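# Rotate steel cup half a turn under dial indicator

## Task

Rotate the steel cup sitting beneath the dial indicator by 180 degrees on its fixture, then release it so neither gripper is holding it.

## Robot and tools

Robot: two 6-joint arms with parallel grippers, named left_arm and right_arm. The names do not refer to image sides. left_arm's base sits at (-0.008, +0.252, 0) m with quat_wxyz (+0.997, 0, 0, +0.072); right_arm's base sits at (+0.049, -0.304, 0) m with quat_wxyz (+0.999, 0, 0, -0.054).

Scene frame: origin on the table surface midway between the arms, +z up, +x pointing out over the table, left_arm on the +y side. All printed gripper positions and camera poses use this frame.

Gripper: fingers extend along the gripper's +z axis and close along its y axis. end_effector_position is the point midway between the finger pads, roughly 1 cm short of the fingertips. The printed hand position may be somewhat wrong, more so when the arm is stretched out. A wrist camera mount near the hand adds bulk not shown in the URDF.

Tool execute_actions, argument actions: a list holding zero or one item. Optional argument pictures (boolean) asks for camera images.
- Empty list: no command; returns the state plus pictures.
- Motion item {"rows": [[...]], "steps": N}: N is 10 to 15 control steps of 1/30 s (15 if omitted). Each row is one step; if there are fewer rows than steps the last row repeats.
- Wait item {"steps": N} with no rows: N up to 300; sends nothing and returns once N steps have elapsed since the previous result, counting reply time.
A refused call sends nothing.

Each row holds 14 numbers, one flat list covering both arms even if only one moves: left_arm waist, shoulder, elbow, wrist pitch, wrist yaw, wrist roll, opening; then the same seven for right_arm. The six joint values are absolute target angles in radians, in the same form as the Joint positions line. Stated ranges per arm: waist -2.618 to 3.054, shoulder 0.000 to 3.142, elbow 0.000 to 3.142, wrist pitch -1.571 to 1.571, wrist yaw -1.571 to 1.571, wrist roll -2.094 to 2.094. True ends may differ by up to 0.036 rad either way. A target more than 0.036 rad beyond a stated end, and farther out than the joint's current angle, gets the call refused; a target beyond the real end is clipped there and reported with "joint sent to its limit" (possibly about an earlier action). Absence of that line does not prove more travel is available. Opening is an absolute value from -1 (closed) to +1 (fully open).

Motion limits: each step the commanded angle stays within a lead of the measured one: 0.202 rad waist, 0.258 shoulder, 0.238 elbow, 0.573 wrist pitch, 0.522 wrist yaw and roll. If targets would move the gripper over 70 mm from where it is measured, all joint targets of that arm are scaled back. So far moves take several calls.

Timing: the result arrives 10 steps before an action finishes; those steps run while you compose the next reply, and the next action starts afterward. Between calls the arms keep heading to the last row sent, until all arms nearly stop or a step is HELD; then only a new action moves them further. Fingers still in motion keep going.

Result lines: per-arm state line with end_effector_position (m) and end_effector_quat_wxyz. Joint positions and Joint velocities give each arm's six joints (rad, rad/s) then pad gap (m, m/s; 0.094 m fully open). grip_measured is the measured opening on the command scale; each gripper may be off by about 1 mm, consistently. "joint command not followed" means a clearance check altered or blocked joint targets on some steps; the rest of the row still ran. HELD marks steps where your row, wholly or partly, was not sent. MOTOR HOT appears from 75 °C; OVER-TEMPERATURE FAULT reports a stop (at 90 °C the arm halts 10 s; at 100 °C it goes limp and falls). Holding loads heats motors, also while you think, and heat partly carries into the next scene.

Gripping: to hold, keep commanding an opening below grip_measured, about 0.03 lower for a firm grip, less for a lighter one. Pad force tops out near 50 to 62 N, lower on thin (under ~2 mm) parts; first contact can spike. Occasional tugs on held parts or pushes on loose objects may happen.

Tool zoom_image: camera (cam_head_left, cam_head_right, cam_high, cam_low, cam_left_wrist, cam_right_wrist) and region [x0, y0, x1, y1] in pixels of that camera's last full image, origin top-left, at most 504 by 504. Head, high and low images are 504x504; wrist images are 616x616 fisheye. Calibration (K, distortion, T_world_to_cam) is given per camera; fixed cameras may be off by a couple of degrees and millimetres, and wrist poses come from joint readings.

Tool read_manual: optional section "licences"; returns licence text only.

Tool finished_scene: argument scene, the number of the current scene. Replying without any tool call ends everything.

Avoid: dropping, slipping or slamming objects, hard pushes, anything leaving the table (that fails the task), and the two arms colliding or pressing on each other. Smooth motion and low effort are preferred, and less robot time is better.

Each tool is called by a JSON object that holds its "op" and its "data", one argument or row to a line.

## Session

{"op": "execute_actions", "data": {
  "actions": []
}}

Scene clock: 0.00 s of 4800.00 s.
left_arm: end_effector_position=(+0.3848, +0.2616, +0.2839) grip_measured=+1.000 end_effector_quat_wxyz=(+0.189, -0.255, +0.883, -0.346) | right_arm: end_effector_position=(+0.3334, -0.1067, +0.1348) grip_measured=+1.000 end_effector_quat_wxyz=(+0.356, +0.433, +0.814, -0.150)
Joint positions: left_arm=[ 0.177  1.695  1.819 -1.257  0.708 -0.404  0.094] | right_arm=[ 1.071  1.994  1.627 -1.476  0.754  2.048  0.094]
Joint velocities: left_arm=[ 0.007 -0.002  0.002 -0.066 -0.007 -0.037  0.   ] | right_arm=[-0.002  0.002 -0.007 -0.037  0.022  0.081  0.   ]
Motor temperatures (°C, as the motors report them): left_arm=[29 30 27 27 30 30] | right_arm=[26 29 30 27 30 26]

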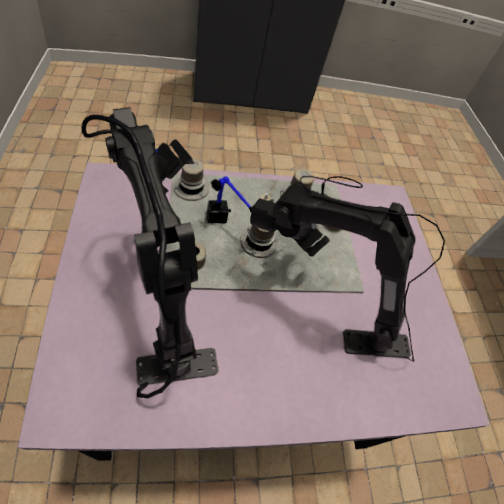

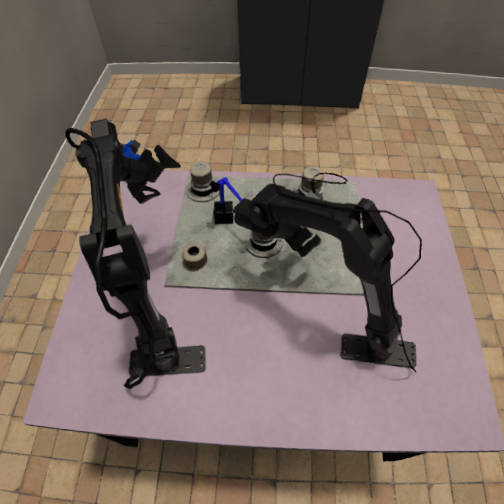

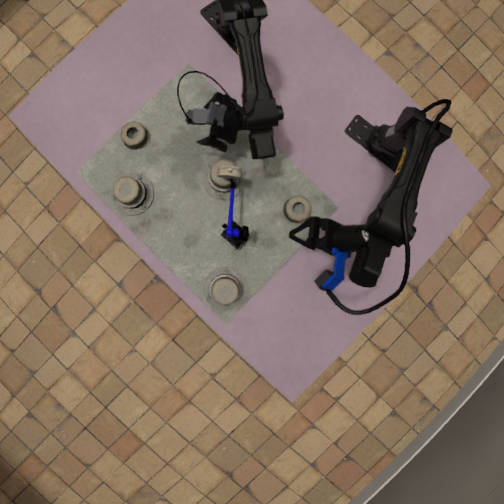

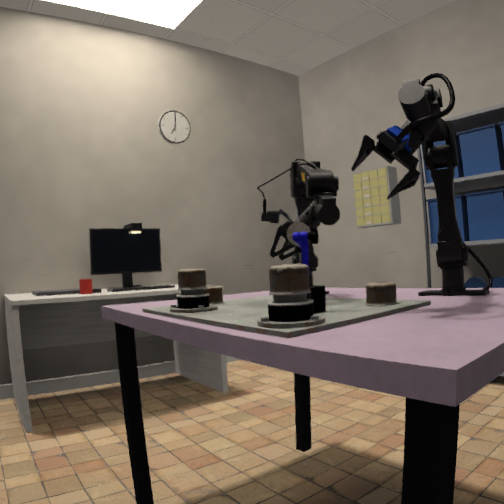

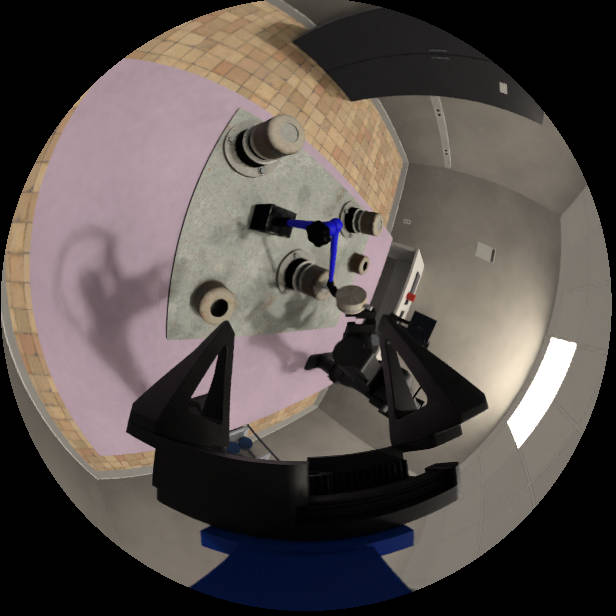

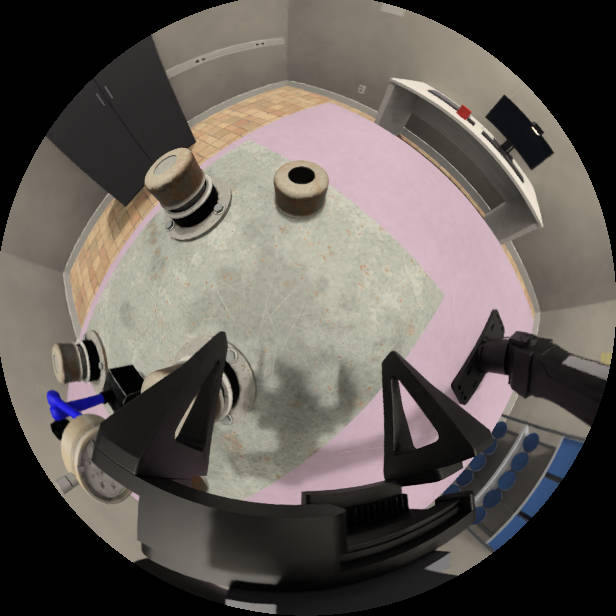

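{"op": "zoom_image", "data": {
  "camera": "cam_high",
  "region": [80, 60, 340, 320]
}}

{"op": "zoom_image", "data": {
  "camera": "cam_left_wrist",
  "region": [200, 100, 440, 340]
}}

{"op": "zoom_image", "data": {
  "camera": "cam_low",
  "region": [140, 150, 440, 350]
}}

{"op": "zoom_image", "data": {
  "camera": "cam_head_left",
  "region": [150, 140, 370, 300]
}}

Region (80, 60, 340, 320) of cam_high's 504x504 image, scaled by 1.938, with more detail than that image has.

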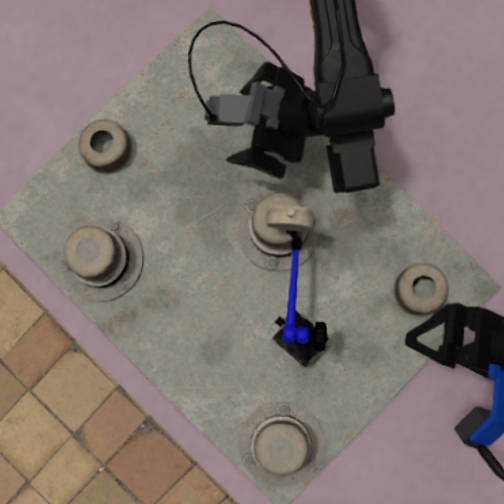

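Region (200, 100, 440, 340) of cam_left_wrist's 616x616 image, scaled by 2.100, with more detail than that image has.

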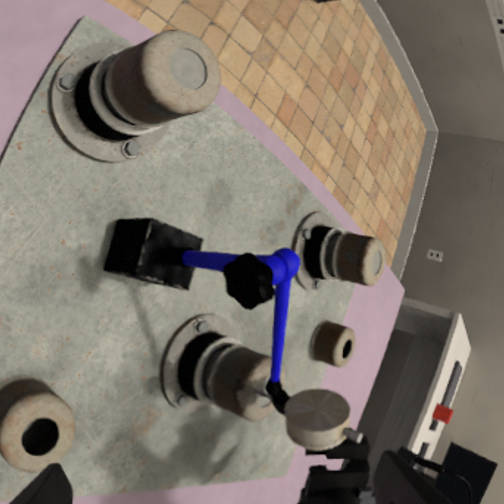

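Region (140, 150, 440, 350) of cam_low's 504x504 image, scaled by 1.680, with more detail than that image has.

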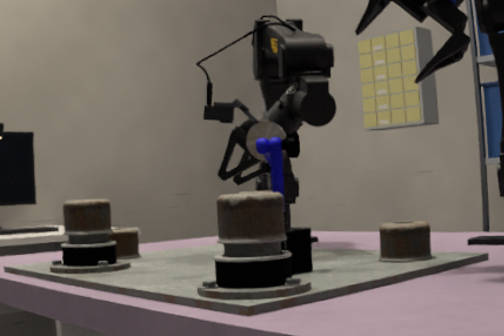

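Region (150, 140, 370, 300) of cam_head_left's 504x504 image, scaled by 2.291, with more detail than that image has; it fills the top 367 rows of this view, and the rest is white.

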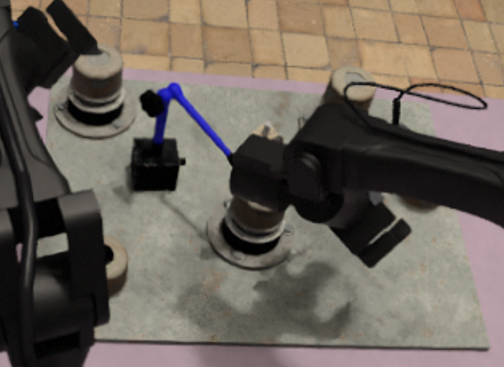

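{"op": "zoom_image", "data": {
  "camera": "cam_left_wrist",
  "region": [260, 230, 390, 330]
}}

{"op": "zoom_image", "data": {
  "camera": "cam_high",
  "region": [180, 130, 280, 260]
}}

{"op": "zoom_image", "data": {
  "camera": "cam_right_wrist",
  "region": [30, 300, 290, 520]
}}

Region (260, 230, 390, 330) of cam_left_wrist's 616x616 image, scaled by 3.877, with more detail than that image has; it fills the top 388 rows of this view, and the rest is white.

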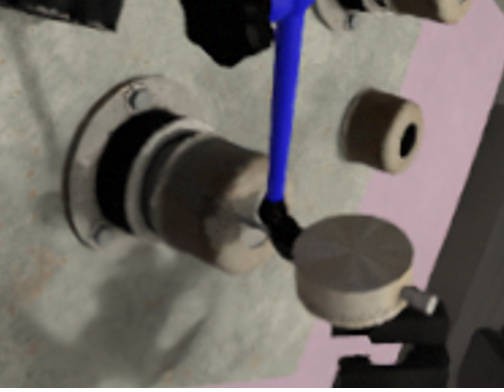

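Region (180, 130, 280, 260) of cam_high's 504x504 image, scaled by 3.877, with more detail than that image has; it fills the left 388 columns of this view, and the rest is white.

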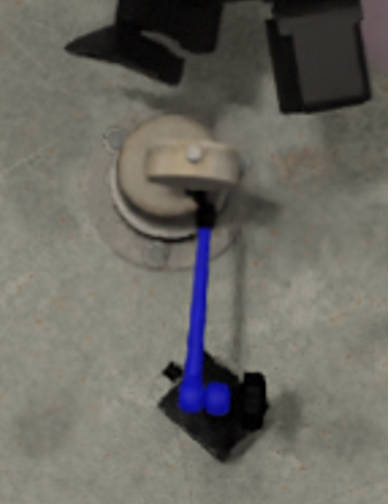

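Region (30, 300, 290, 520) of cam_right_wrist's 616x616 image, scaled by 1.938, with more detail than that image has; it fills the top 426 rows of this view, and the rest is white.

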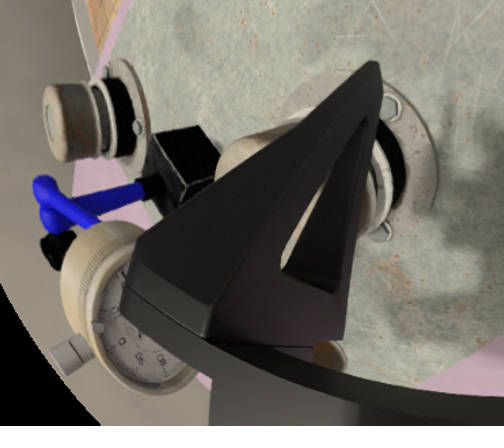

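{"op": "execute_actions", "data": {
  "actions": [
    {"rows": [[0.177,1.695,1.819,-1.257,0.708,-0.404,1,1.073,1.986,1.621,-1.473,0.756,2.040,1],[0.177,1.695,1.819,-1.257,0.708,-0.404,1,1.077,1.972,1.609,-1.467,0.761,2.026,1],[0.177,1.695,1.819,-1.257,0.708,-0.404,1,1.082,1.954,1.593,-1.460,0.767,2.008,1],[0.177,1.695,1.819,-1.257,0.708,-0.404,1,1.089,1.933,1.575,-1.452,0.774,1.986,1],[0.177,1.695,1.819,-1.257,0.708,-0.404,1,1.096,1.909,1.555,-1.442,0.782,1.962,1],[0.177,1.695,1.819,-1.257,0.708,-0.404,1,1.104,1.882,1.532,-1.431,0.791,1.935,1],[0.177,1.695,1.819,-1.257,0.708,-0.404,1,1.112,1.852,1.507,-1.420,0.801,1.905,1],[0.177,1.695,1.819,-1.257,0.708,-0.404,1,1.121,1.821,1.480,-1.408,0.811,1.874,1],[0.177,1.695,1.819,-1.257,0.708,-0.404,1,1.131,1.788,1.452,-1.394,0.822,1.840,1],[0.177,1.695,1.819,-1.257,0.708,-0.404,1,1.141,1.752,1.422,-1.380,0.833,1.804,1],[0.177,1.695,1.819,-1.257,0.708,-0.404,1,1.152,1.715,1.390,-1.365,0.846,1.767,1],[0.177,1.695,1.819,-1.257,0.708,-0.404,1,1.163,1.676,1.357,-1.350,0.859,1.727,1],[0.177,1.695,1.819,-1.257,0.708,-0.404,1,1.175,1.636,1.323,-1.334,0.872,1.686,1],[0.177,1.695,1.819,-1.257,0.708,-0.404,1,1.187,1.594,1.287,-1.317,0.886,1.644,1],[0.177,1.695,1.819,-1.257,0.708,-0.404,1,1.2,1.55,1.25,-1.3,0.9,1.6,1]], "steps": 15}
  ]
}}

{"op": "execute_actions", "data": {
  "actions": [
    {"rows": [[0.177,1.695,1.819,-1.257,0.708,-0.404,1,1.213,1.537,1.217,-1.247,0.913,1.56,1],[0.177,1.695,1.819,-1.257,0.708,-0.404,1,1.227,1.523,1.183,-1.193,0.927,1.52,1],[0.177,1.695,1.819,-1.257,0.708,-0.404,1,1.24,1.51,1.15,-1.14,0.94,1.48,1],[0.177,1.695,1.819,-1.257,0.708,-0.404,1,1.253,1.497,1.117,-1.087,0.953,1.44,1],[0.177,1.695,1.819,-1.257,0.708,-0.404,1,1.267,1.483,1.083,-1.033,0.967,1.40,1],[0.177,1.695,1.819,-1.257,0.708,-0.404,1,1.28,1.47,1.05,-0.98,0.98,1.36,1],[0.177,1.695,1.819,-1.257,0.708,-0.404,1,1.293,1.457,1.017,-0.927,0.993,1.32,1],[0.177,1.695,1.819,-1.257,0.708,-0.404,1,1.307,1.443,0.983,-0.873,1.007,1.28,1],[0.177,1.695,1.819,-1.257,0.708,-0.404,1,1.32,1.43,0.95,-0.82,1.02,1.24,1],[0.177,1.695,1.819,-1.257,0.708,-0.404,1,1.333,1.417,0.917,-0.767,1.033,1.20,1],[0.177,1.695,1.819,-1.257,0.708,-0.404,1,1.347,1.403,0.883,-0.713,1.047,1.16,1],[0.177,1.695,1.819,-1.257,0.708,-0.404,1,1.36,1.39,0.85,-0.66,1.06,1.12,1],[0.177,1.695,1.819,-1.257,0.708,-0.404,1,1.373,1.377,0.817,-0.607,1.073,1.08,1],[0.177,1.695,1.819,-1.257,0.708,-0.404,1,1.387,1.363,0.783,-0.553,1.087,1.04,1],[0.177,1.695,1.819,-1.257,0.708,-0.404,1,1.4,1.35,0.75,-0.5,1.1,1.0,1]], "steps": 15}
  ]
}}

{"op": "execute_actions", "data": {
  "actions": [
    {"rows": [[0.177,1.695,1.819,-1.257,0.708,-0.404,1,1.403,1.36,0.734,-0.427,1.104,0.96,1],[0.177,1.695,1.819,-1.257,0.708,-0.404,1,1.406,1.37,0.718,-0.353,1.108,0.92,1],[0.177,1.695,1.819,-1.257,0.708,-0.404,1,1.410,1.38,0.702,-0.28,1.111,0.88,1],[0.177,1.695,1.819,-1.257,0.708,-0.404,1,1.413,1.39,0.686,-0.207,1.115,0.84,1],[0.177,1.695,1.819,-1.257,0.708,-0.404,1,1.416,1.40,0.670,-0.133,1.119,0.80,1],[0.177,1.695,1.819,-1.257,0.708,-0.404,1,1.419,1.41,0.654,-0.06,1.123,0.76,1],[0.177,1.695,1.819,-1.257,0.708,-0.404,1,1.422,1.42,0.638,0.013,1.127,0.72,1],[0.177,1.695,1.819,-1.257,0.708,-0.404,1,1.426,1.43,0.621,0.087,1.130,0.68,1],[0.177,1.695,1.819,-1.257,0.708,-0.404,1,1.429,1.44,0.605,0.16,1.134,0.64,1],[0.177,1.695,1.819,-1.257,0.708,-0.404,1,1.432,1.45,0.589,0.233,1.138,0.60,1],[0.177,1.695,1.819,-1.257,0.708,-0.404,1,1.435,1.46,0.573,0.307,1.142,0.56,1],[0.177,1.695,1.819,-1.257,0.708,-0.404,1,1.438,1.47,0.557,0.38,1.146,0.52,1],[0.177,1.695,1.819,-1.257,0.708,-0.404,1,1.442,1.48,0.541,0.453,1.149,0.48,1],[0.177,1.695,1.819,-1.257,0.708,-0.404,1,1.445,1.49,0.525,0.527,1.153,0.44,1],[0.177,1.695,1.819,-1.257,0.708,-0.404,1,1.448,1.50,0.509,0.6,1.157,0.40,1]], "steps": 15}
  ]
}}

Scene clock: 40.73 s of 4800.00 s.
left_arm: end_effector_position=(+0.3848, +0.2616, +0.2839) grip_measured=+1.000 end_effector_quat_wxyz=(+0.189, -0.255, +0.883, -0.346) | right_arm: end_effector_position=(+0.3304, -0.1096, +0.1337) grip_measured=+1.000 end_effector_quat_wxyz=(+0.354, +0.421, +0.821, -0.153)
Joint positions: left_arm=[ 0.177  1.695  1.819 -1.257  0.708 -0.404  0.094] | right_arm=[ 1.074  1.975  1.595 -1.461  0.755  2.019  0.094]
Joint velocities: left_arm=[-0.002  0.002  0.017  0.022  0.037 -0.051  0.   ] | right_arm=[ 0.071 -0.364 -0.515  0.168  0.081 -0.344  0.   ]
Motor temperatures (°C, as the motors report them): left_arm=[29 34 30 29 30 30] | right_arm=[26 35 33 27 31 26]
Steps of this call (steps 1 to 90: nothing new was sent; then 37.57 s passed at rest; steps 91 to 95: the first 5 steps of this action). Readings (joint positions):
91: left_arm=[0.177 1.695 1.819 -1.257 0.708 -0.404] | right_arm=[1.071 1.994 1.627 -1.476 0.754 2.048]
92: left_arm=[0.177 1.695 1.819 -1.257 0.708 -0.404] | right_arm=[1.071 1.994 1.627 -1.476 0.754 2.046]
94: left_arm=[0.177 1.695 1.819 -1.257 0.708 -0.404] | right_arm=[1.072 1.986 1.612 -1.467 0.754 2.031]
95: the state above

Scene clock: 41.23 s of 4800.00 s.
left_arm: end_effector_position=(+0.3848, +0.2616, +0.2839) grip_measured=+1.000 end_effector_quat_wxyz=(+0.189, -0.255, +0.883, -0.346) | right_arm: end_effector_position=(+0.2824, -0.1349, +0.1734) grip_measured=+1.000 end_effector_quat_wxyz=(+0.422, +0.198, +0.879, -0.097)
Joint positions: left_arm=[ 0.177  1.695  1.819 -1.257  0.708 -0.404  0.094] | right_arm=[ 1.233  1.507  1.159 -1.225  0.895  1.568  0.094]
Joint velocities: left_arm=[ 0.002  0.002  0.012  0.037 -0.037  0.037  0.   ] | right_arm=[ 0.374 -0.325 -0.965  1.209  0.315 -1.048  0.   ]
Motor temperatures (°C, as the motors report them): left_arm=[29 34 30 29 30 30] | right_arm=[26 35 33 27 31 26]
Steps of this call (steps 1 to 10: the last 10 steps of your previous action; steps 11 to 15: the first 5 steps of this action). Readings (joint positions):
11: left_arm=[0.177 1.695 1.819 -1.257 0.708 -0.404] | right_arm=[1.184 1.603 1.288 -1.348 0.840 1.721]
12: left_arm=[0.177 1.695 1.819 -1.257 0.708 -0.404] | right_arm=[1.196 1.568 1.256 -1.327 0.854 1.683]
14: left_arm=[0.177 1.695 1.819 -1.257 0.708 -0.404] | right_arm=[1.221 1.520 1.192 -1.265 0.882 1.607]
15: the state above

Scene clock: 41.73 s of 4800.00 s.
left_arm: end_effector_position=(+0.3848, +0.2616, +0.2839) grip_measured=+1.000 end_effector_quat_wxyz=(+0.189, -0.255, +0.883, -0.346) | right_arm: end_effector_position=(+0.2713, -0.0886, +0.1291) grip_measured=+1.000 end_effector_quat_wxyz=(+0.530, -0.021, +0.847, -0.034)
Joint positions: left_arm=[ 0.177  1.695  1.819 -1.257  0.708 -0.404  0.094] | right_arm=[ 1.4    1.387  0.703 -0.432  1.064  0.971  0.094]
Joint velocities: left_arm=[ 0.002 -0.012  0.002 -0.022  0.037  0.007  0.   ] | right_arm=[ 0.076 -0.007 -0.452  1.868  0.168 -1.062  0.   ]
Motor temperatures (°C, as the motors report them): left_arm=[29 34 30 29 30 30] | right_arm=[26 35 33 27 31 26]
Steps of this call (steps 1 to 10: the last 10 steps of your previous action; steps 11 to 15: the first 5 steps of this action). Readings (joint positions):
11: left_arm=[0.177 1.695 1.819 -1.257 0.708 -0.404] | right_arm=[1.380 1.392 0.783 -0.679 1.030 1.131]
12: left_arm=[0.177 1.695 1.819 -1.257 0.708 -0.404] | right_arm=[1.388 1.387 0.759 -0.623 1.041 1.091]
14: left_arm=[0.177 1.695 1.819 -1.257 0.708 -0.404] | right_arm=[1.397 1.387 0.720 -0.498 1.056 1.011]
15: the state above

{"op": "execute_actions", "data": {
  "actions": [
    {"rows": [[0.177,1.695,1.819,-1.257,0.708,-0.404,1,1.448,1.515,0.509,0.68,1.157,0.380,1],[0.177,1.695,1.819,-1.257,0.708,-0.404,1,1.448,1.545,0.509,0.76,1.157,0.361,1],[0.177,1.695,1.819,-1.257,0.708,-0.404,1,1.448,1.585,0.509,0.83,1.157,0.343,1],[0.177,1.695,1.819,-1.257,0.708,-0.404,1,1.448,1.63,0.509,0.90,1.157,0.326,1],[0.177,1.695,1.819,-1.257,0.708,-0.404,1,1.448,1.68,0.509,0.964,1.157,0.309,1],[0.177,1.695,1.819,-1.257,0.708,-0.404,1,1.448,1.73,0.509,1.015,1.157,0.293,1],[0.177,1.695,1.819,-1.257,0.708,-0.404,1,1.448,1.78,0.509,1.063,1.157,0.278,1],[0.177,1.695,1.819,-1.257,0.708,-0.404,1,1.448,1.825,0.509,1.108,1.157,0.264,1],[0.177,1.695,1.819,-1.257,0.708,-0.404,1,1.448,1.868,0.509,1.149,1.157,0.251,1],[0.177,1.695,1.819,-1.257,0.708,-0.404,1,1.448,1.905,0.509,1.186,1.157,0.238,1],[0.177,1.695,1.819,-1.257,0.708,-0.404,1,1.448,1.938,0.509,1.219,1.157,0.228,1],[0.177,1.695,1.819,-1.257,0.708,-0.404,1,1.448,1.963,0.509,1.247,1.157,0.218,1],[0.177,1.695,1.819,-1.257,0.708,-0.404,1,1.448,1.983,0.509,1.268,1.157,0.210,1],[0.177,1.695,1.819,-1.257,0.708,-0.404,1,1.448,1.999,0.509,1.28,1.157,0.203,1],[0.177,1.695,1.819,-1.257,0.708,-0.404,1,1.448,2.008,0.509,1.28,1.157,0.200,1]], "steps": 15}
  ]
}}

{"op": "execute_actions", "data": {
  "actions": [
    {"steps": 22}
  ],
  "pictures": true
}}

Scene clock: 42.97 s of 4800.00 s.
left_arm: end_effector_position=(+0.3848, +0.2616, +0.2839) grip_measured=+1.000 end_effector_quat_wxyz=(+0.189, -0.255, +0.883, -0.346) | right_arm: end_effector_position=(+0.2849, -0.0213, +0.1586) grip_measured=+1.000 end_effector_quat_wxyz=(+0.659, -0.023, +0.747, +0.089)
Joint positions: left_arm=[ 0.177  1.695  1.819 -1.257  0.708 -0.404  0.094] | right_arm=[1.437 1.572 0.517 0.769 1.148 0.366 0.094]
Joint velocities: left_arm=[-0.002 -0.007  0.002 -0.037 -0.022 -0.051  0.   ] | right_arm=[ 0.007  1.101  0.012  1.634 -0.007 -0.271  0.   ]
Motor temperatures (°C, as the motors report them): left_arm=[29 34 30 29 30 30] | right_arm=[26 35 33 27 31 26]
Steps of this call (steps 1 to 10: the last 10 steps of your previous action; steps 11 to 32: the robot went on to your last target; steps 33 to 37: the first 5 steps of this action). Readings (joint positions):
33: left_arm=[0.177 1.695 1.819 -1.257 0.708 -0.404] | right_arm=[1.437 1.488 0.517 0.598 1.143 0.403]
34: left_arm=[0.177 1.695 1.819 -1.257 0.708 -0.404] | right_arm=[1.437 1.495 0.517 0.626 1.144 0.396]
36: left_arm=[0.177 1.695 1.819 -1.257 0.708 -0.404] | right_arm=[1.437 1.537 0.517 0.716 1.147 0.377]
37: the state above

Scene clock: 43.70 s of 4800.00 s.
left_arm: end_effector_position=(+0.3848, +0.2616, +0.2839) grip_measured=+1.000 end_effector_quat_wxyz=(+0.189, -0.255, +0.883, -0.346) | right_arm: end_effector_position=(+0.2897, -0.0018, +0.0895) grip_measured=+1.000 end_effector_quat_wxyz=(+0.672, -0.060, +0.735, +0.060)
Joint positions: left_arm=[ 0.177  1.695  1.819 -1.257  0.708 -0.404  0.094] | right_arm=[1.437 1.997 0.517 1.261 1.149 0.207 0.094]
Joint velocities: left_arm=[-0.007  0.012 -0.007  0.022  0.037  0.007  0.   ] | right_arm=[ 0.002  0.002  0.007  0.037 -0.022 -0.037  0.   ]
Motor temperatures (°C, as the motors report them): left_arm=[29 34 30 29 30 30] | right_arm=[26 35 33 27 31 26]
Kept back: nothing.
Steps of this call (steps 1 to 10: the last 10 steps of your previous action; steps 11 to 22: the robot went on to your last target). Readings (joint positions):
1: left_arm=[0.177 1.695 1.819 -1.257 0.708 -0.404] | right_arm=[1.437 1.616 0.517 0.822 1.148 0.353]
2: left_arm=[0.177 1.695 1.819 -1.257 0.708 -0.404] | right_arm=[1.437 1.666 0.517 0.872 1.149 0.340]
4: left_arm=[0.177 1.695 1.819 -1.257 0.708 -0.404] | right_arm=[1.437 1.770 0.517 0.962 1.149 0.313]
8: left_arm=[0.177 1.695 1.819 -1.257 0.708 -0.404] | right_arm=[1.437 1.936 0.517 1.103 1.149 0.262]
22: the state above
camera_calibration (this result's frames):
cam_right_wrist: T_world_to_cam=[[0.169925, -0.970449, 0.171332, -0.0607911], [-0.671742, -0.241275, -0.700392, 0.283751], [0.721033, 0.00392333, -0.69289, -0.0563298], [0, 0, 0, 1]] pos_world=[0.241553, 0.0096883, 0.170122]

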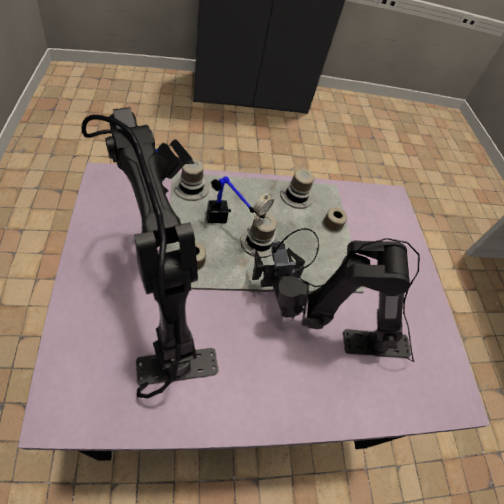

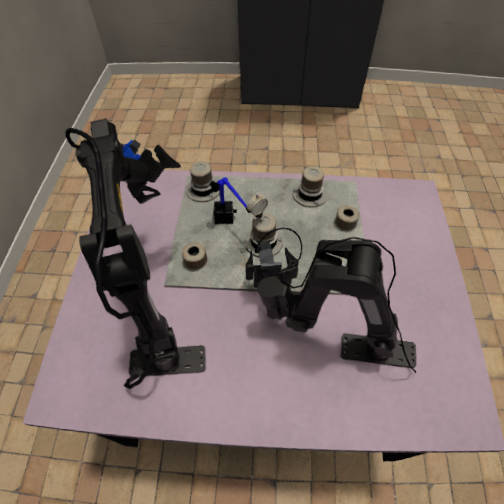

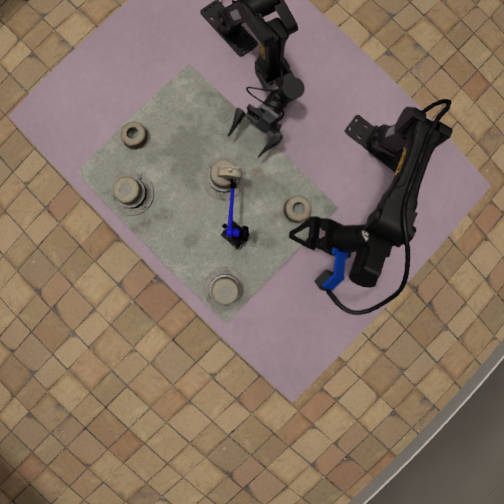

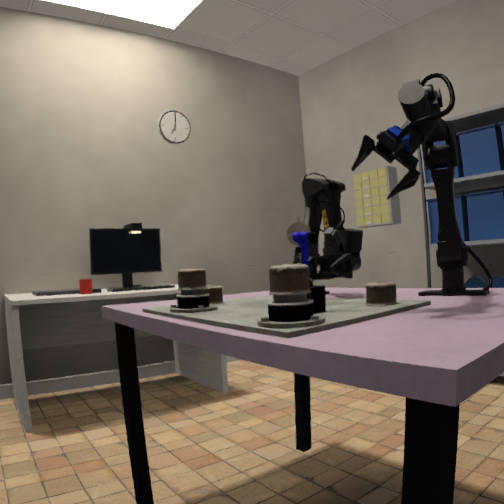

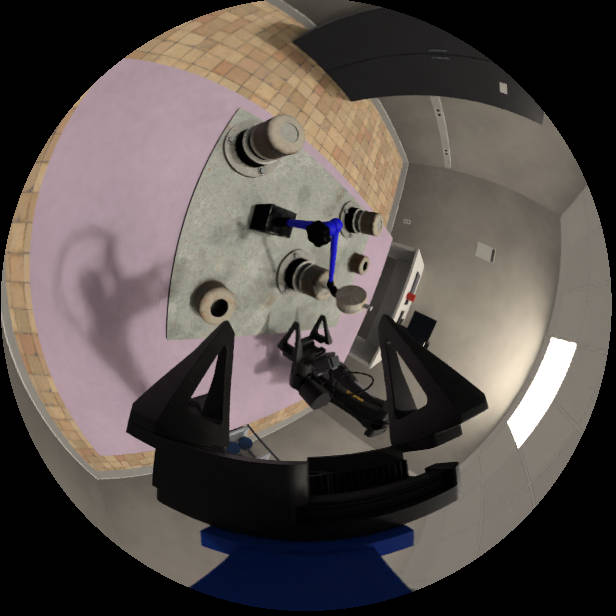

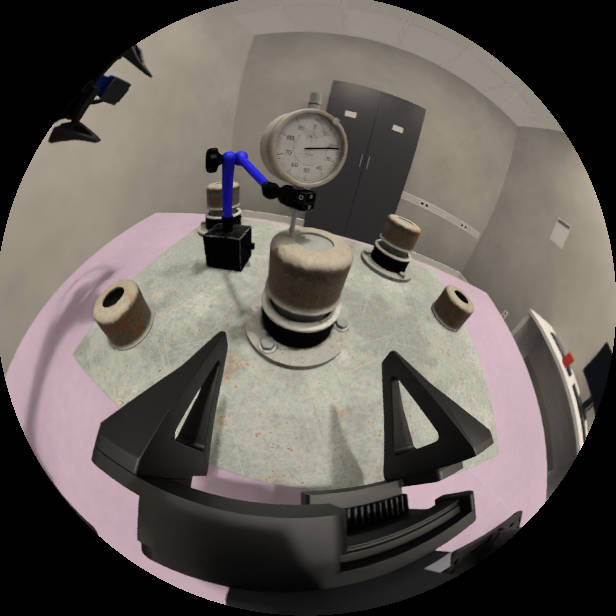

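{"op": "zoom_image", "data": {
  "camera": "cam_right_wrist",
  "region": [190, 80, 430, 400]
}}

{"op": "zoom_image", "data": {
  "camera": "cam_high",
  "region": [180, 70, 320, 210]
}}

{"op": "zoom_image", "data": {
  "camera": "cam_head_right",
  "region": [200, 170, 340, 330]
}}

{"op": "zoom_image", "data": {
  "camera": "cam_left_wrist",
  "region": [250, 230, 410, 440]
}}

Region (190, 80, 430, 400) of cam_right_wrist's 616x616 image, scaled by 1.575, with more detail than that image has; it fills the left 378 columns of this view, and the rest is white.

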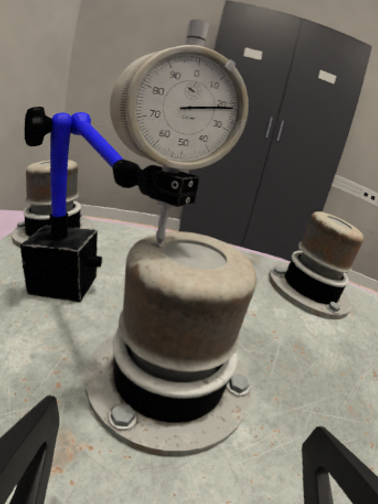

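Region (180, 70, 320, 210) of cam_high's 504x504 image, scaled by 3.600, with more detail than that image has.

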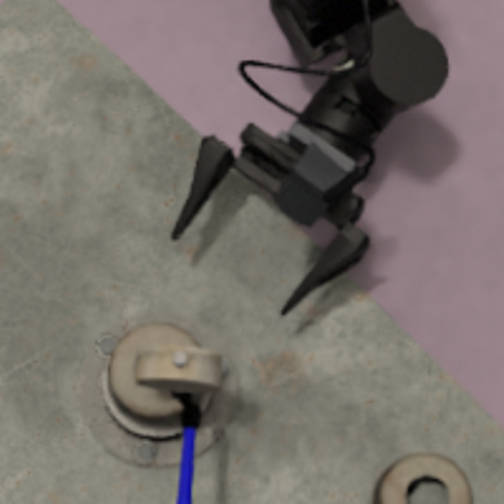

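Region (200, 170, 340, 330) of cam_head_right's 504x504 image, scaled by 3.150, with more detail than that image has; it fills the left 441 columns of this view, and the rest is white.

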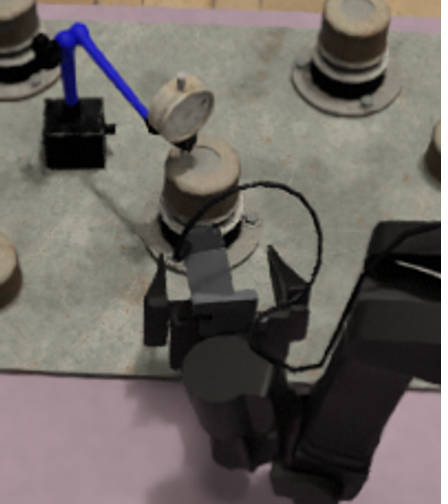

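Region (250, 230, 410, 440) of cam_left_wrist's 616x616 image, scaled by 2.400, with more detail than that image has; it fills the left 384 columns of this view, and the rest is white.

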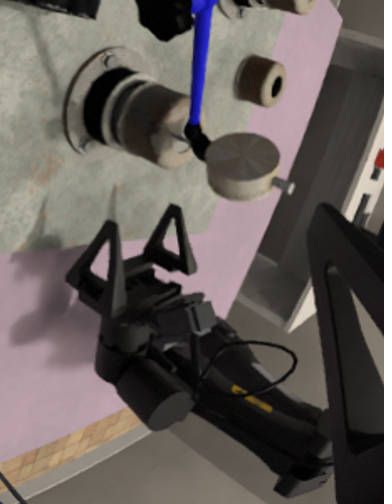

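{"op": "execute_actions", "data": {
  "actions": [
    {"rows": [[0.177,1.695,1.819,-1.257,0.708,-0.404,1,1.4335,2.008,0.519,1.290,1.135,0.189,1],[0.177,1.695,1.819,-1.257,0.708,-0.404,1,1.4266,2.014,0.5231,1.306,1.120,0.177,1],[0.177,1.695,1.819,-1.257,0.708,-0.404,1,1.4162,2.023,0.5292,1.324,1.103,0.165,1],[0.177,1.695,1.819,-1.257,0.708,-0.404,1,1.4040,2.0334,0.5363,1.338,1.0905,0.155,1],[0.177,1.695,1.819,-1.257,0.708,-0.404,1,1.3910,2.0447,0.5439,1.352,1.0776,0.145,1],[0.177,1.695,1.819,-1.257,0.708,-0.404,1,1.3780,2.0559,0.5515,1.366,1.0647,0.135,1],[0.177,1.695,1.819,-1.257,0.708,-0.404,1,1.3650,2.0671,0.5592,1.3795,1.0518,0.125,1],[0.177,1.695,1.819,-1.257,0.708,-0.404,1,1.3520,2.0784,0.5668,1.393,1.0389,0.115,1],[0.177,1.695,1.819,-1.257,0.708,-0.404,1,1.3390,2.0896,0.5744,1.407,1.026,0.105,1],[0.177,1.695,1.819,-1.257,0.708,-0.404,1,1.3260,2.1008,0.582,1.421,1.0131,0.095,1],[0.177,1.695,1.819,-1.257,0.708,-0.404,1,1.3129,2.112,0.5896,1.434,1.0011,0.086,1],[0.177,1.695,1.819,-1.257,0.708,-0.404,1,1.2999,2.1233,0.5973,1.447,0.989,0.076,1],[0.177,1.695,1.819,-1.257,0.708,-0.404,1,1.2878,2.1337,0.6044,1.460,0.977,0.067,1],[0.177,1.695,1.819,-1.257,0.708,-0.404,1,1.2756,2.1442,0.6115,1.4516,0.9663,0.066,1],[0.177,1.695,1.819,-1.257,0.708,-0.404,1,1.2635,2.1547,0.6186,1.4438,0.9564,0.066,1]], "steps": 15}
  ]
}}

{"op": "execute_actions", "data": {
  "actions": [
    {"rows": [[0.177,1.695,1.819,-1.257,0.708,-0.404,1,1.2528,2.1582,0.6293,1.4366,0.9472,0.065,1],[0.177,1.695,1.819,-1.257,0.708,-0.404,1,1.2428,2.1615,0.6393,1.43,0.9389,0.065,1],[0.177,1.695,1.819,-1.257,0.708,-0.404,1,1.2337,2.1645,0.6484,1.424,0.9312,0.065,1],[0.177,1.695,1.819,-1.257,0.708,-0.404,1,1.2253,2.1673,0.6569,1.4186,0.9244,0.064,1],[0.177,1.695,1.819,-1.257,0.708,-0.404,1,1.2176,2.1698,0.6645,1.4138,0.9182,0.064,1],[0.177,1.695,1.819,-1.257,0.708,-0.404,1,1.2107,2.1721,0.6714,1.4096,0.9129,0.064,1],[0.177,1.695,1.819,-1.257,0.708,-0.404,1,1.2046,2.1741,0.6775,1.406,0.9083,0.063,1],[0.177,1.695,1.819,-1.257,0.708,-0.404,1,1.1992,2.1759,0.6829,1.403,0.9045,0.063,1],[0.177,1.695,1.819,-1.257,0.708,-0.404,1,1.1947,2.1774,0.6875,1.401,0.9022,0.063,1],[0.177,1.695,1.819,-1.257,0.708,-0.404,1,1.1908,2.1786,0.6913,1.40,0.9007,0.063,1],[0.177,1.695,1.819,-1.257,0.708,-0.404,1,1.1885,2.1794,0.6936,1.40,0.9007,0.063,1],[0.177,1.695,1.819,-1.257,0.708,-0.404,1,1.187,2.1799,0.6951,1.40,0.9007,0.063,1]], "steps": 12}
  ]
}}

{"op": "execute_actions", "data": {
  "actions": [
    {"steps": 18}
  ],
  "pictures": true
}}

Scene clock: 58.57 s of 4800.00 s.
left_arm: end_effector_position=(+0.3848, +0.2616, +0.2839) grip_measured=+1.000 end_effector_quat_wxyz=(+0.189, -0.255, +0.883, -0.346) | right_arm: end_effector_position=(+0.2926, +0.0017, +0.0925) grip_measured=+1.000 end_effector_quat_wxyz=(+0.675, -0.064, +0.732, +0.070)
Joint positions: left_arm=[ 0.177  1.695  1.819 -1.257  0.708 -0.404  0.094] | right_arm=[1.426 2.004 0.519 1.302 1.121 0.181 0.094]
Joint velocities: left_arm=[ 0.022  0.012 -0.017  0.066 -0.022  0.037  0.   ] | right_arm=[-0.242  0.188  0.051  0.344 -0.198 -0.168  0.   ]
Motor temperatures (°C, as the motors report them): left_arm=[29 34 31 30 30 30] | right_arm=[26 34 32 30 31 26]
Steps of this call (steps 1 to 30: the robot went on to your last target; steps 31 to 90: nothing new was sent; then 11.70 s passed at rest; steps 91 to 95: the first 5 steps of this action). Readings (joint positions):
91: left_arm=[0.177 1.695 1.819 -1.257 0.708 -0.404] | right_arm=[1.437 1.997 0.517 1.270 1.148 0.204]
92: left_arm=[0.177 1.695 1.819 -1.257 0.708 -0.404] | right_arm=[1.437 1.997 0.517 1.274 1.145 0.200]
94: left_arm=[0.177 1.695 1.819 -1.257 0.708 -0.404] | right_arm=[1.432 1.999 0.517 1.290 1.129 0.188]
95: the state above

Scene clock: 58.97 s of 4800.00 s.
left_arm: end_effector_position=(+0.3848, +0.2616, +0.2839) grip_measured=+1.000 end_effector_quat_wxyz=(+0.189, -0.255, +0.883, -0.346) | right_arm: end_effector_position=(+0.3425, +0.0026, +0.0804) grip_measured=+1.000 end_effector_quat_wxyz=(+0.682, -0.065, +0.726, +0.055)
Joint positions: left_arm=[ 0.177  1.695  1.819 -1.257  0.708 -0.404  0.094] | right_arm=[1.271 2.133 0.604 1.414 0.989 0.087 0.094]
Joint velocities: left_arm=[ 0.012 -0.007 -0.007  0.051  0.037 -0.081  0.   ] | right_arm=[-0.32   0.222  0.252 -0.022 -0.3   -0.139  0.   ]
Motor temperatures (°C, as the motors report them): left_arm=[29 34 31 30 30 30] | right_arm=[26 34 32 30 31 26]
Steps of this call (steps 1 to 10: the last 10 steps of your previous action; steps 11 to 12: the first 2 steps of this action). Readings (joint positions):
11: left_arm=[0.177 1.695 1.819 -1.257 0.708 -0.404] | right_arm=[1.282 2.125 0.596 1.414 0.999 0.091]
12: the state above

Scene clock: 59.57 s of 4800.00 s.
left_arm: end_effector_position=(+0.3848, +0.2616, +0.2839) grip_measured=+1.000 end_effector_quat_wxyz=(+0.189, -0.255, +0.883, -0.346) | right_arm: end_effector_position=(+0.3706, +0.0095, +0.0874) grip_measured=+1.000 end_effector_quat_wxyz=(+0.689, -0.058, +0.719, +0.066)
Joint positions: left_arm=[ 0.177  1.695  1.819 -1.257  0.708 -0.404  0.094] | right_arm=[1.197 2.158 0.676 1.414 0.911 0.068 0.094]
Joint velocities: left_arm=[-0.007  0.007 -0.007  0.007  0.051 -0.007  0.   ] | right_arm=[ 0.002  0.022 -0.007 -0.007  0.007 -0.007  0.   ]
Motor temperatures (°C, as the motors report them): left_arm=[29 34 31 30 30 30] | right_arm=[26 34 32 30 31 26]
Kept back: nothing.
Steps of this call (steps 1 to 10: the last 10 steps of your previous action; steps 11 to 18: the robot went on to your last target). Readings (joint positions):
1: left_arm=[0.177 1.695 1.819 -1.257 0.708 -0.404] | right_arm=[1.260 2.139 0.613 1.414 0.979 0.083]
2: left_arm=[0.177 1.695 1.819 -1.257 0.708 -0.404] | right_arm=[1.250 2.144 0.622 1.414 0.970 0.080]
4: left_arm=[0.177 1.695 1.819 -1.257 0.708 -0.404] | right_arm=[1.232 2.150 0.638 1.414 0.953 0.076]
8: left_arm=[0.177 1.695 1.819 -1.257 0.708 -0.404] | right_arm=[1.208 2.154 0.665 1.414 0.929 0.071]
18: the state above
camera_calibration (this result's frames):
cam_right_wrist: T_world_to_cam=[[0.167219, -0.972009, 0.165031, -0.0617104], [-0.638119, -0.234301, -0.733422, 0.329633], [0.75156, 0.0173328, -0.659437, -0.130551], [0, 0, 0, 1]] pos_world=[0.318781, 0.0195132, 0.165854]

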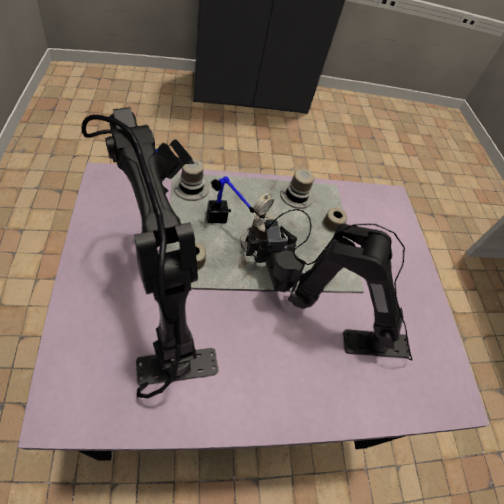

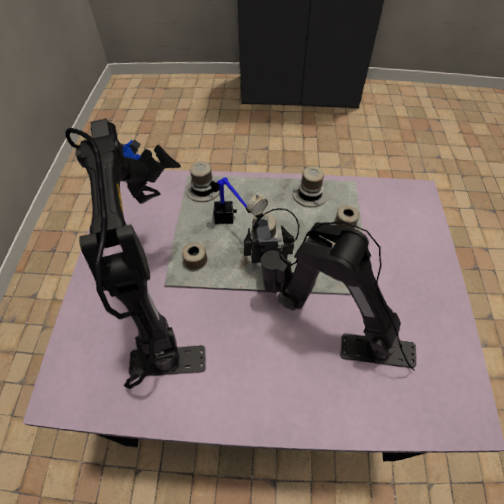

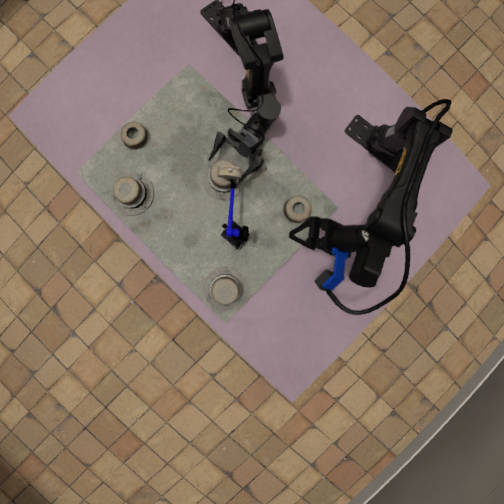

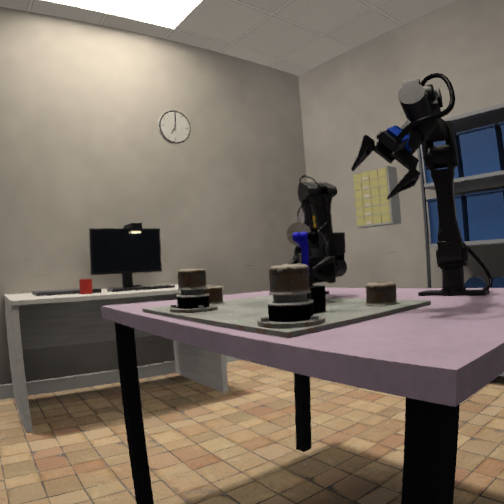

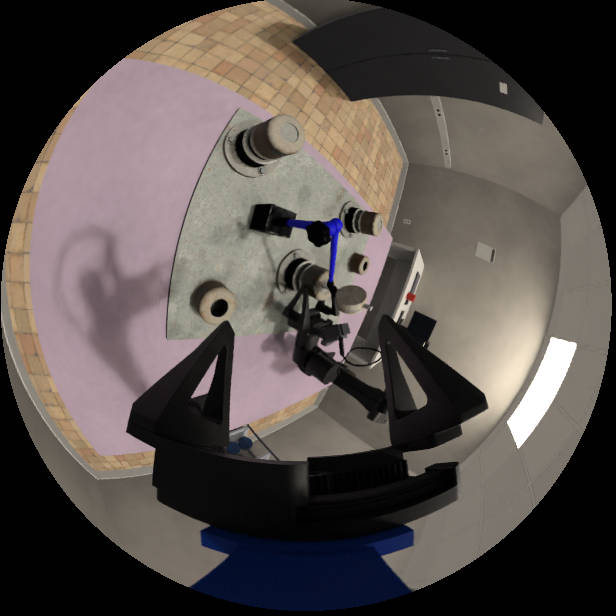

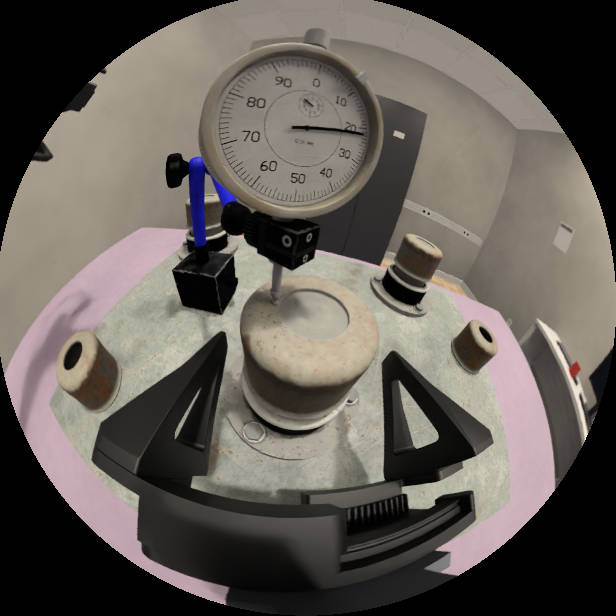

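{"op": "zoom_image", "data": {
  "camera": "cam_high",
  "region": [180, 90, 300, 210]
}}

{"op": "zoom_image", "data": {
  "camera": "cam_right_wrist",
  "region": [180, 200, 440, 480]
}}

{"op": "zoom_image", "data": {
  "camera": "cam_left_wrist",
  "region": [260, 240, 400, 380]
}}

Region (180, 90, 300, 210) of cam_high's 504x504 image, scaled by 4.200, with more detail than that image has.

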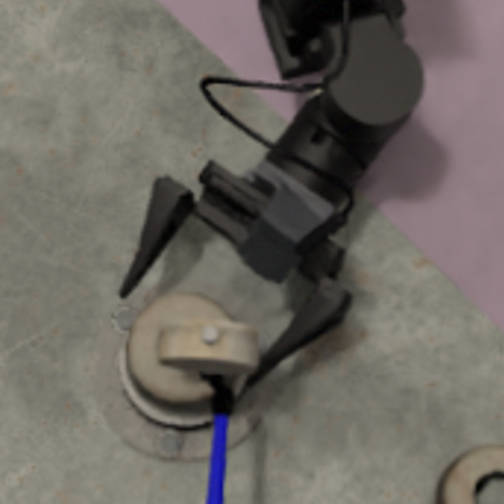

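Region (180, 200, 440, 480) of cam_right_wrist's 616x616 image, scaled by 1.800, with more detail than that image has; it fills the left 468 columns of this view, and the rest is white.

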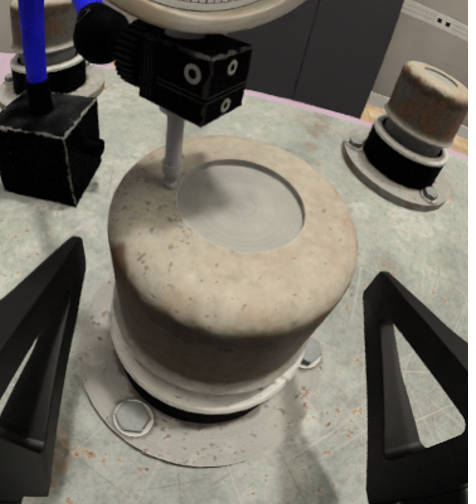

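Region (260, 240, 400, 380) of cam_left_wrist's 616x616 image, scaled by 3.600, with more detail than that image has.

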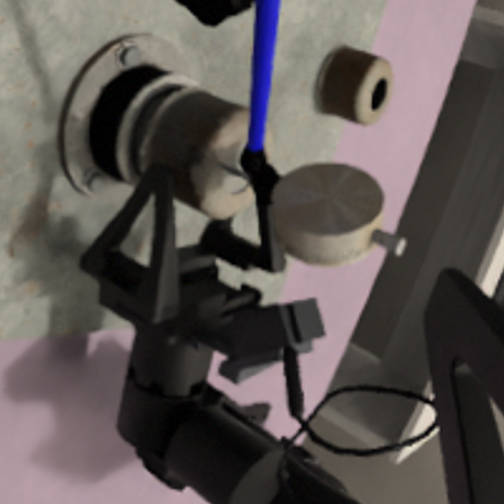

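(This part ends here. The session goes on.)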